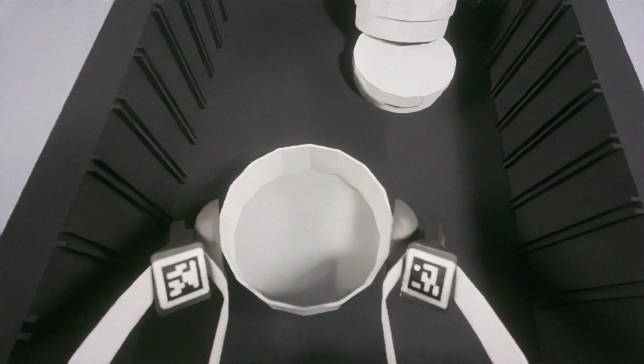

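{"fn": "execute_actions", "kwargs": {
  "actions": [
    {"r1":{"joints":{"gripper_m":-0.035}},"r2":{"base":{"translate_m":0.015},"joints":{"lift_m":0.89,"arm_m":0.465}}}
  ],
  "cameras": []
}}

{"fn": "execute_actions", "kwargs": {
  "actions": [
    {"r1":{"joints":{"lift_m":0.98}},"r2":{"joints":{"gripper_m":0.105}}}
  ],
  "cameras": []
}}

{"fn": "execute_actions", "kwargs": {
  "actions": [
    {"r1":{"base":{"translate_m":-0.15}},"r2":{"joints":{"lift_m":0.97}}}
  ],
  "cameras": []
}}

{"fn": "execute_actions", "kwargs": {
  "actions": [
    {"r1":{"base":{"translate_m":-0.43},"joints":{"arm_m":0.45}},"r2":{"base":{"translate_m":0.44},"joints":{"arm_m":0.382,"gripper_m":0.04}}}
  ],
  "cameras": []
}}

{"fn": "execute_actions", "kwargs": {
  "actions": [
    {"r1":{"joints":{"lift_m":0.95}},"r2":{"joints":{"lift_m":0.868}}}
  ],
  "cameras": ["r2_wrist_camera","r1_wrist_camera"]
}}

Scene clock: 170.33 s.
r1.base_odometry: x=-0.360 y=-1.595 heading=-1.201 (m, m, rad; r1's odometry frame)
r1.turned_by_wheels: +0.000 (rad since the last result)
r1.turned_by_imu: +0.000 (rad since the last result)
r1.base_tilt: forward=-0.2 right=+1.3 (deg)
r1.lidar_m: 3.87 2.25 1.65 1.61 1.67 2.30 4.89 1.28 1.12 1.08 0.47 4.02
r1.head_depth_mm: 2718 2970 1075 - 635 1349 1170 / 2763 3048 - 773 655 1356 1175 / 2764 3056 - 756 660 1359 1182 / 2764 3043 1070 780 663 1379 1187 / 2763 3054 1050 817 666 1375 1124 / 2758 3130 2511 824 671 814 1178 / 2759 3074 2633 2027 733 1363 1209
r1.base_status: not commanded
r1.joint_positions: lift_m=+0.868 arm_m=+0.312 wrist_yaw_rad=+0.000 wrist_pitch_rad=-0.912 wrist_roll_rad=+0.009 gripper_m=-0.034 head_pan_rad=-1.576 head_tilt_rad=-0.692
r1.joint_status: all done
r1.motor_effort: left_wheel=-4(5) right_wheel=+3(3) lift_m=+23(23) arm_m=-4(4) wrist_yaw_rad=+1(1) wrist_pitch_rad=+6(6) wrist_roll_rad=+0(0) gripper_m=-14(90) head_pan_rad=+3(3) head_tilt_rad=-2(4) (%)
r1.hand_pose: x=-0.0216 y=-0.5951 z=+0.7896 quat_wxyz=(+0.632, +0.310, -0.637, -0.313) (m; r1's base frame)
r1.wrist_depth_mm: 263 262 260 261 259 256 258 / 242 241 240 240 240 239 238 / 223 224 221 222 220 221 220 / 209 208 199 207 206 206 205 / 195 192 191 - 193 192 192 / 183 181 180 177 181 181 181 / 172 172 170 171 170 171 171
r2.base_odometry: x=-0.972 y=-0.445 heading=-2.371 (m, m, rad; r2's odometry frame)
r2.turned_by_wheels: +0.000 (rad since the last result)
r2.turned_by_imu: +0.000 (rad since the last result)
r2.base_tilt: forward=-0.5 right=-1.5 (deg)
r2.lidar_m: 4.32 2.18 1.59 1.54 1.60 2.18 4.49 0.72 0.53 0.51 0.53 0.72
r2.head_depth_mm: 1518 2990 1183 - 691 1361 1146 / 2713 2975 979 775 709 1376 1142 / 2698 2926 953 771 705 1370 1139 / 2780 3051 966 775 704 1360 1113 / 2767 3037 1048 786 700 1364 1136 / 2772 3019 1048 812 697 1353 1129 / 2728 3001 1034 806 714 1354 1132
r2.base_status: done
r2.joint_positions: lift_m=+0.891 arm_m=+0.465 wrist_yaw_rad=-0.004 wrist_pitch_rad=-0.889 wrist_roll_rad=-0.006 gripper_m=+0.036 head_pan_rad=-1.576 head_tilt_rad=-0.693
r2.joint_status: all done
r2.motor_effort: left_wheel=-7(8) right_wheel=+8(14) lift_m=+9(11) arm_m=+3(4) wrist_yaw_rad=+3(4) wrist_pitch_rad=-5(7) wrist_roll_rad=+0(0) gripper_m=-20(22) head_pan_rad=+3(4) head_tilt_rad=-3(3) (%)
r2.hand_pose: x=-0.0221 y=-0.7524 z=+0.8152 quat_wxyz=(+0.640, +0.304, -0.637, -0.305) (m; r2's base frame)
r2.wrist_depth_mm: 295 179 263 301 238 266 193 / 270 162 263 275 249 262 184 / 246 148 245 251 250 253 183 / 221 149 208 184 234 234 180 / 124 147 172 174 178 219 177 / 116 136 194 163 198 205 175 / 115 172 188 188 191 192 171
pictures: none
No camera images: the call's "cameras" was empty. Leave "cameras" out to get every camera's image.

Scene clock: 172.20 s.
r1.base_odometry: x=-0.360 y=-1.595 heading=-1.201 (m, m, rad; r1's odometry frame)
r1.turned_by_wheels: +0.000 (rad since the last result)
r1.turned_by_imu: +0.000 (rad since the last result)
r1.base_tilt: forward=-0.2 right=+1.2 (deg)
r1.lidar_m: 3.87 2.25 1.65 1.60 1.67 2.31 4.88 1.28 1.12 1.08 0.47 4.02
r1.head_depth_mm: 2666 - 979 793 651 1355 1169 / 2672 - 986 800 655 1350 1177 / 2719 - 988 804 660 1363 1178 / 2794 3078 1043 743 662 1367 1183 / 2760 3081 1052 817 667 1381 1127 / 2761 3148 2489 827 672 813 1182 / 2725 3122 2625 2028 732 1359 1206
r1.base_status: not commanded
r1.joint_positions: lift_m=+0.980 arm_m=+0.312 wrist_yaw_rad=+0.000 wrist_pitch_rad=-0.914 wrist_roll_rad=+0.009 gripper_m=-0.034 head_pan_rad=-1.576 head_tilt_rad=-0.692
r1.joint_status: all done
r1.motor_effort: left_wheel=-5(4) right_wheel=+3(4) lift_m=+46(48) arm_m=-4(4) wrist_yaw_rad=+0(0) wrist_pitch_rad=+6(7) wrist_roll_rad=+0(0) gripper_m=-13(13) head_pan_rad=+3(2) head_tilt_rad=-3(4) (%)
r1.hand_pose: x=-0.0216 y=-0.5947 z=+0.9006 quat_wxyz=(+0.632, +0.311, -0.637, -0.314) (m; r1's base frame)
r1.wrist_depth_mm: - 415 416 414 415 410 409 / - 380 380 382 378 377 381 / - 356 356 357 353 349 349 / 341 329 204 329 329 327 325 / 314 311 197 - 307 308 305 / 294 288 188 181 289 287 289 / 275 274 268 273 275 273 271
r2.base_odometry: x=-0.972 y=-0.445 heading=-2.371 (m, m, rad; r2's odometry frame)
r2.turned_by_wheels: +0.000 (rad since the last result)
r2.turned_by_imu: +0.001 (rad since the last result)
r2.base_tilt: forward=-0.5 right=-1.6 (deg)
r2.lidar_m: 4.33 2.18 1.59 1.54 1.59 2.19 4.48 0.72 0.53 0.51 0.53 0.73
r2.head_depth_mm: 2683 2998 1179 - 691 1362 1151 / 2749 2954 978 778 710 1376 1145 / 2742 2914 958 773 707 1371 1140 / 2746 3023 968 778 702 1370 1119 / 2749 3003 1049 790 701 1365 1137 / 2744 3009 1046 808 699 1367 1135 / 2748 3043 1041 805 716 1357 1130
r2.base_status: not commanded
r2.joint_positions: lift_m=+0.890 arm_m=+0.465 wrist_yaw_rad=-0.004 wrist_pitch_rad=-0.906 wrist_roll_rad=-0.006 gripper_m=+0.105 head_pan_rad=-1.576 head_tilt_rad=-0.693
r2.joint_status: all done
r2.motor_effort: left_wheel=-3(7) right_wheel=+2(8) lift_m=+11(12) arm_m=+4(3) wrist_yaw_rad=+4(4) wrist_pitch_rad=+3(6) wrist_roll_rad=+0(0) gripper_m=+0(80) head_pan_rad=+3(3) head_tilt_rad=-2(2) (%)
r2.hand_pose: x=-0.0221 y=-0.7487 z=+0.8126 quat_wxyz=(+0.637, +0.309, -0.634, -0.310) (m; r2's base frame)
r2.wrist_depth_mm: 285 171 260 290 241 268 187 / 259 155 256 267 245 263 185 / 240 146 239 246 247 246 182 / 131 148 194 182 228 231 180 / 120 141 172 170 192 217 177 / 114 - 194 162 197 203 175 / - 166 185 187 189 189 172
pictures: none
No camera images: the call's "cameras" was empty. Leave "cameras" out to get every camera's image.

Scene clock: 174.63 s.
r1.base_odometry: x=-0.414 y=-1.455 heading=-1.202 (m, m, rad; r1's odometry frame)
r1.turned_by_wheels: +0.000 (rad since the last result)
r1.turned_by_imu: -0.001 (rad since the last result)
r1.base_tilt: forward=+0.1 right=+1.4 (deg)
r1.lidar_m: 4.01 2.25 1.66 1.61 1.68 2.32 4.73 1.14 1.11 1.08 0.54 4.15
r1.head_depth_mm: 2697 - 939 767 650 1345 1174 / 2708 - 983 801 656 1356 1174 / 2706 - 990 802 659 1366 1181 / 2760 3062 1045 743 664 1365 1188 / 2762 3090 1057 817 669 1346 1190 / 2748 3074 1065 822 671 1347 1172 / 2782 3101 1119 830 678 883 1140
r1.base_status: done
r1.joint_positions: lift_m=+0.980 arm_m=+0.312 wrist_yaw_rad=+0.000 wrist_pitch_rad=-0.914 wrist_roll_rad=+0.009 gripper_m=-0.034 head_pan_rad=-1.576 head_tilt_rad=-0.692
r1.joint_status: not commanded
r1.motor_effort: left_wheel=-4(10) right_wheel=+4(6) lift_m=+46(47) arm_m=-4(4) wrist_yaw_rad=+0(1) wrist_pitch_rad=+7(6) wrist_roll_rad=+0(0) gripper_m=-14(13) head_pan_rad=+3(2) head_tilt_rad=-3(2) (%)
r1.hand_pose: x=-0.0216 y=-0.5947 z=+0.9006 quat_wxyz=(+0.632, +0.311, -0.637, -0.314) (m; r1's base frame)
r1.wrist_depth_mm: 415 417 412 416 414 411 341 / 384 383 382 381 379 376 300 / 359 352 357 354 355 356 296 / 332 328 205 331 329 327 293 / 309 307 197 - 309 306 288 / 292 288 188 179 290 289 287 / 274 273 267 271 272 272 272
r2.base_odometry: x=-0.972 y=-0.445 heading=-2.371 (m, m, rad; r2's odometry frame)
r2.turned_by_wheels: +0.000 (rad since the last result)
r2.turned_by_imu: +0.000 (rad since the last result)
r2.base_tilt: forward=-0.4 right=-1.6 (deg)
r2.lidar_m: 4.32 2.19 1.59 1.54 1.59 2.18 4.48 0.73 0.53 0.51 0.53 0.72
r2.head_depth_mm: 2739 - 1008 826 713 1378 1151 / 2663 3090 1020 774 707 1372 1143 / 2668 - 978 771 708 1367 1140 / 2695 3053 1004 779 703 1374 1120 / 2764 3083 1050 787 701 1372 1138 / 2769 3067 1042 811 698 1356 1134 / 2759 3059 1037 808 713 1351 1126
r2.base_status: not commanded
r2.joint_positions: lift_m=+0.970 arm_m=+0.465 wrist_yaw_rad=-0.004 wrist_pitch_rad=-0.907 wrist_roll_rad=-0.006 gripper_m=+0.105 head_pan_rad=-1.576 head_tilt_rad=-0.693
r2.joint_status: all done
r2.motor_effort: left_wheel=-2(2) right_wheel=+2(2) lift_m=+24(26) arm_m=+3(3) wrist_yaw_rad=+4(3) wrist_pitch_rad=+4(4) wrist_roll_rad=+0(0) gripper_m=+1(0) head_pan_rad=+3(4) head_tilt_rad=-2(2) (%)
r2.hand_pose: x=-0.0221 y=-0.7485 z=+0.8916 quat_wxyz=(+0.637, +0.310, -0.634, -0.310) (m; r2's base frame)
r2.wrist_depth_mm: 388 394 345 389 375 329 428 / 358 365 299 371 311 300 386 / 331 336 281 339 317 276 355 / 308 307 300 315 316 271 325 / 289 291 274 253 297 263 298 / 273 - 269 239 274 240 205 / 257 181 254 260 261 257 190
pictures: none
No camera images: the call's "cameras" was empty. Leave "cameras" out to get every camera's image.

Scene clock: 179.97 s.
r1.base_odometry: x=-0.569 y=-1.054 heading=-1.202 (m, m, rad; r1's odometry frame)
r1.turned_by_wheels: +0.000 (rad since the last result)
r1.turned_by_imu: -0.001 (rad since the last result)
r1.base_tilt: forward=-0.2 right=+1.3 (deg)
r1.lidar_m: 4.44 2.23 1.67 1.61 1.68 2.33 4.31 0.75 1.11 1.07 1.12 0.87
r1.head_depth_mm: 2697 - 1010 793 651 1347 1173 / 2681 3029 1018 801 656 1334 1170 / - 3143 968 755 659 1331 1177 / 2724 3051 923 744 664 1339 1192 / 2735 3111 1001 746 666 1343 1197 / 2747 3091 1063 759 672 1359 1206 / 2748 3084 1076 831 676 1367 1207
r1.base_status: done
r1.joint_positions: lift_m=+0.980 arm_m=+0.450 wrist_yaw_rad=+0.000 wrist_pitch_rad=-0.915 wrist_roll_rad=+0.009 gripper_m=-0.034 head_pan_rad=-1.576 head_tilt_rad=-0.692
r1.joint_status: all done
r1.motor_effort: left_wheel=-4(10) right_wheel=+4(5) lift_m=+46(47) arm_m=+5(7) wrist_yaw_rad=+0(0) wrist_pitch_rad=+7(7) wrist_roll_rad=+0(0) gripper_m=-13(13) head_pan_rad=+2(2) head_tilt_rad=-4(4) (%)
r1.hand_pose: x=-0.0216 y=-0.7317 z=+0.9005 quat_wxyz=(+0.632, +0.311, -0.637, -0.314) (m; r1's base frame)
r1.wrist_depth_mm: 414 325 341 333 333 411 410 / 373 332 373 323 366 379 378 / 256 337 346 311 338 352 351 / 243 322 205 320 250 329 325 / 247 304 197 - 223 305 305 / 254 244 188 180 281 288 287 / 245 242 266 268 196 273 271
r2.base_odometry: x=-1.287 y=-0.751 heading=-2.371 (m, m, rad; r2's odometry frame)
r2.turned_by_wheels: +0.000 (rad since the last result)
r2.turned_by_imu: +0.000 (rad since the last result)
r2.base_tilt: forward=-0.5 right=-1.6 (deg)
r2.lidar_m: 3.88 2.19 1.60 1.54 1.60 2.19 4.94 0.72 0.53 0.51 0.53 4.03
r2.head_depth_mm: 2674 - 991 830 711 1379 1147 / 2651 3024 1063 826 710 1378 1144 / 2655 - 1042 819 706 1367 1140 / 2751 3072 1017 816 703 1371 1118 / 2745 3039 1049 810 701 1376 1116 / 2747 3086 1092 810 698 953 1132 / 2758 3040 2532 1955 719 1358 1171
r2.base_status: done
r2.joint_positions: lift_m=+0.970 arm_m=+0.382 wrist_yaw_rad=-0.003 wrist_pitch_rad=-0.907 wrist_roll_rad=-0.006 gripper_m=+0.040 head_pan_rad=-1.576 head_tilt_rad=-0.693
r2.joint_status: all done
r2.motor_effort: left_wheel=-2(4) right_wheel=+0(7) lift_m=+24(24) arm_m=-3(4) wrist_yaw_rad=+2(3) wrist_pitch_rad=+4(4) wrist_roll_rad=+0(0) gripper_m=-1(82) head_pan_rad=+3(3) head_tilt_rad=-2(2) (%)
r2.hand_pose: x=-0.0220 y=-0.6662 z=+0.8916 quat_wxyz=(+0.637, +0.310, -0.634, -0.310) (m; r2's base frame)
r2.wrist_depth_mm: - 397 405 409 413 419 416 / - 365 366 373 376 382 384 / - 337 339 341 346 352 354 / 315 311 317 320 320 327 331 / 291 291 298 295 302 303 303 / 270 274 - 278 284 283 286 / 255 257 260 261 263 266 267
pictures: none
No camera images: the call's "cameras" was empty. Leave "cameras" out to get every camera's image.

Scene clock: 181.73 s.
r1.base_odometry: x=-0.569 y=-1.054 heading=-1.202 (m, m, rad; r1's odometry frame)
r1.turned_by_wheels: +0.000 (rad since the last result)
r1.turned_by_imu: +0.000 (rad since the last result)
r1.base_tilt: forward=-0.1 right=+1.5 (deg)
r1.lidar_m: 4.46 2.23 1.67 1.61 1.68 2.32 4.30 0.76 1.11 1.07 1.12 0.87
r1.head_depth_mm: 2650 - 939 790 650 1347 1173 / 2633 2997 1021 800 654 1329 1176 / 2673 - 956 755 658 1336 1182 / 2730 3032 875 742 663 1338 1181 / 2727 3072 1001 745 668 1348 1192 / 2770 3118 1066 760 671 1353 1200 / 2775 3125 1078 829 675 1365 1206
r1.base_status: not commanded
r1.joint_positions: lift_m=+0.950 arm_m=+0.450 wrist_yaw_rad=+0.000 wrist_pitch_rad=-0.915 wrist_roll_rad=+0.009 gripper_m=-0.034 head_pan_rad=-1.576 head_tilt_rad=-0.692
r1.joint_status: all done
r1.motor_effort: left_wheel=-4(4) right_wheel=+4(4) lift_m=+24(42) arm_m=+5(5) wrist_yaw_rad=+0(1) wrist_pitch_rad=+7(7) wrist_roll_rad=+0(0) gripper_m=-13(14) head_pan_rad=+2(3) head_tilt_rad=-3(4) (%)
r1.hand_pose: x=-0.0216 y=-0.7317 z=+0.8713 quat_wxyz=(+0.632, +0.311, -0.637, -0.314) (m; r1's base frame)
r1.wrist_depth_mm: 260 327 338 323 311 370 370 / 239 332 329 292 287 342 340 / 241 312 314 281 230 319 316 / 244 295 205 293 215 294 294 / 247 259 196 - 189 275 276 / 240 216 187 181 177 259 260 / 216 214 239 243 191 246 246
r2.base_odometry: x=-1.287 y=-0.751 heading=-2.371 (m, m, rad; r2's odometry frame)
r2.turned_by_wheels: +0.000 (rad since the last result)
r2.turned_by_imu: +0.000 (rad since the last result)
r2.base_tilt: forward=-0.6 right=-1.4 (deg)
r2.lidar_m: 3.88 2.18 1.60 1.54 1.60 2.18 4.94 0.72 0.53 0.51 0.53 4.02
r2.head_depth_mm: 2732 3039 1127 - - 1354 1151 / 2683 3005 - 823 709 1383 1147 / 2746 3025 - 796 707 1369 1140 / 2759 3065 1054 771 704 1372 1113 / 2781 3071 1049 813 703 1366 1114 / 2762 3022 1086 806 699 953 1129 / 2791 3132 2533 1949 720 1351 1175
r2.base_status: not commanded
r2.joint_positions: lift_m=+0.868 arm_m=+0.382 wrist_yaw_rad=-0.003 wrist_pitch_rad=-0.907 wrist_roll_rad=-0.006 gripper_m=+0.040 head_pan_rad=-1.576 head_tilt_rad=-0.693
r2.joint_status: all done
r2.motor_effort: left_wheel=-1(2) right_wheel=+0(0) lift_m=+12(21) arm_m=-2(3) wrist_yaw_rad=+3(2) wrist_pitch_rad=+4(4) wrist_roll_rad=+0(0) gripper_m=+1(1) head_pan_rad=+2(3) head_tilt_rad=-3(2) (%)
r2.hand_pose: x=-0.0220 y=-0.6662 z=+0.7904 quat_wxyz=(+0.637, +0.310, -0.634, -0.310) (m; r2's base frame)
r2.wrist_depth_mm: 254 256 260 263 267 270 274 / 232 235 238 241 244 247 249 / 215 217 220 221 224 226 228 / 201 202 193 206 208 210 212 / 187 186 190 190 195 195 197 / 175 176 - 178 183 183 185 / 165 166 167 168 170 172 173
pictures: r1_wrist_camera, r2_wrist_camera
Images, in order (width x height): r1_wrist_camera 644x364, r2_wrist_camera 644x364.

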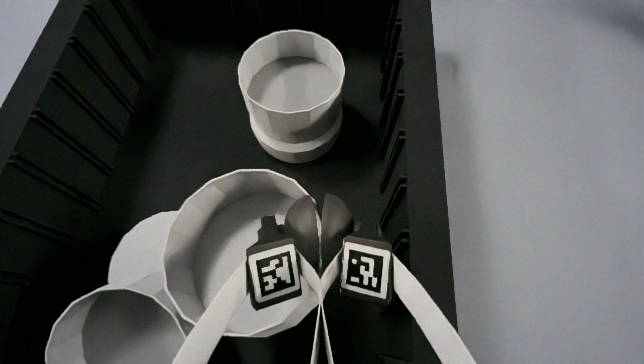

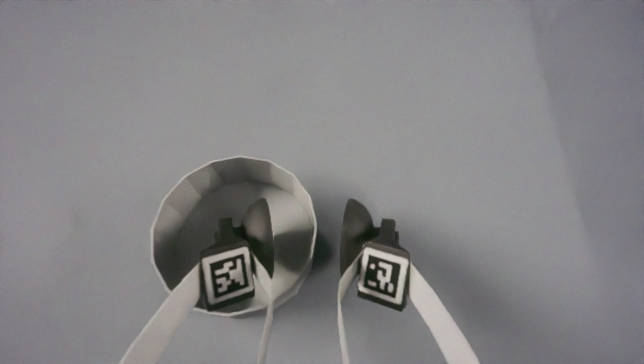

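{"fn": "execute_actions", "kwargs": {
  "actions": [
    {"r1":{"base":{"translate_m":0.005},"joints":{"lift_m":0.885,"arm_m":0.47}},"r2":{"joints":{"gripper_m":-0.04,"lift_m":0.863}}}
  ],
  "cameras": ["r1_wrist_camera"]
}}

{"fn": "execute_actions", "kwargs": {
  "actions": [
    {"r1":{"joints":{"gripper_m":0.03}},"r2":{"joints":{"lift_m":0.98}}}
  ],
  "cameras": []
}}

{"fn": "execute_actions", "kwargs": {
  "actions": [
    {"r1":{"joints":{"lift_m":0.98}},"r2":{"base":{"translate_m":-0.1}}}
  ],
  "cameras": []
}}

{"fn": "execute_actions", "kwargs": {
  "actions": [
    {"r1":{"base":{"translate_m":0.3},"joints":{"arm_m":0.0}},"r2":{"base":{"translate_m":-0.445},"joints":{"arm_m":0.51,"lift_m":0.97}}}
  ],
  "cameras": ["r2_wrist_camera"]
}}

Scene clock: 189.47 s.
r1.base_odometry: x=-0.567 y=-1.058 heading=-1.202 (m, m, rad; r1's odometry frame)
r1.turned_by_wheels: +0.000 (rad since the last result)
r1.turned_by_imu: -0.001 (rad since the last result)
r1.base_tilt: forward=-0.1 right=+1.4 (deg)
r1.lidar_m: 4.43 2.23 1.67 1.61 1.68 2.32 4.31 0.76 1.11 1.07 1.12 0.87
r1.head_depth_mm: 2631 3049 - - 651 1342 1176 / 2731 2923 983 798 654 1347 1174 / 2746 2948 882 740 659 1328 1182 / 2774 3065 990 743 664 1342 1185 / 2749 3068 997 746 668 1349 1195 / 2771 3105 1066 761 672 1353 1195 / 2763 3105 1076 831 676 1363 1204
r1.base_status: done
r1.joint_positions: lift_m=+0.885 arm_m=+0.470 wrist_yaw_rad=-0.001 wrist_pitch_rad=-0.911 wrist_roll_rad=+0.009 gripper_m=-0.034 head_pan_rad=-1.576 head_tilt_rad=-0.692
r1.joint_status: all done
r1.motor_effort: left_wheel=-6(5) right_wheel=+5(9) lift_m=+23(25) arm_m=+5(6) wrist_yaw_rad=+0(0) wrist_pitch_rad=+5(7) wrist_roll_rad=+0(0) gripper_m=-14(14) head_pan_rad=+2(2) head_tilt_rad=-4(4) (%)
r1.hand_pose: x=-0.0217 y=-0.7525 z=+0.8069 quat_wxyz=(+0.632, +0.310, -0.637, -0.313) (m; r1's base frame)
r1.wrist_depth_mm: 229 277 226 225 233 273 281 / 230 258 251 198 224 252 260 / 234 241 237 228 216 140 239 / 221 224 192 222 206 129 223 / 208 183 187 - 174 120 209 / 176 173 174 191 149 113 196 / 136 143 181 183 183 105 186
r2.base_odometry: x=-1.287 y=-0.751 heading=-2.371 (m, m, rad; r2's odometry frame)
r2.turned_by_wheels: +0.000 (rad since the last result)
r2.turned_by_imu: +0.000 (rad since the last result)
r2.base_tilt: forward=-0.5 right=-1.5 (deg)
r2.lidar_m: 3.86 2.19 1.59 1.54 1.60 2.18 4.92 0.72 0.53 0.51 0.53 4.04
r2.head_depth_mm: 1494 3060 1125 - - 1351 1146 / 2719 3003 - 823 707 1367 1143 / 2718 3018 - 795 706 1380 1142 / 2756 3114 1079 769 705 1366 1123 / 2739 3055 1055 811 701 1365 1113 / 2757 3039 1091 811 697 953 1129 / 2753 3023 2519 1940 720 1356 1171
r2.base_status: not commanded
r2.joint_positions: lift_m=+0.863 arm_m=+0.382 wrist_yaw_rad=-0.001 wrist_pitch_rad=-0.902 wrist_roll_rad=-0.005 gripper_m=-0.039 head_pan_rad=-1.576 head_tilt_rad=-0.693
r2.joint_status: all done
r2.motor_effort: left_wheel=-2(4) right_wheel=+2(4) lift_m=+11(12) arm_m=-2(2) wrist_yaw_rad=+1(3) wrist_pitch_rad=+1(4) wrist_roll_rad=-1(1) gripper_m=-19(93) head_pan_rad=+4(3) head_tilt_rad=-3(3) (%)
r2.hand_pose: x=-0.0217 y=-0.6673 z=+0.7862 quat_wxyz=(+0.638, +0.309, -0.635, -0.308) (m; r2's base frame)
r2.wrist_depth_mm: 250 253 255 259 263 266 269 / 230 231 234 237 239 243 245 / 212 213 216 219 221 222 225 / 197 197 191 202 203 206 207 / 183 181 184 - 190 191 194 / 172 171 173 171 178 179 180 / 161 163 162 165 166 168 169
pictures: r1_wrist_camera
Images, in order (width x height): r1_wrist_camera 644x364.

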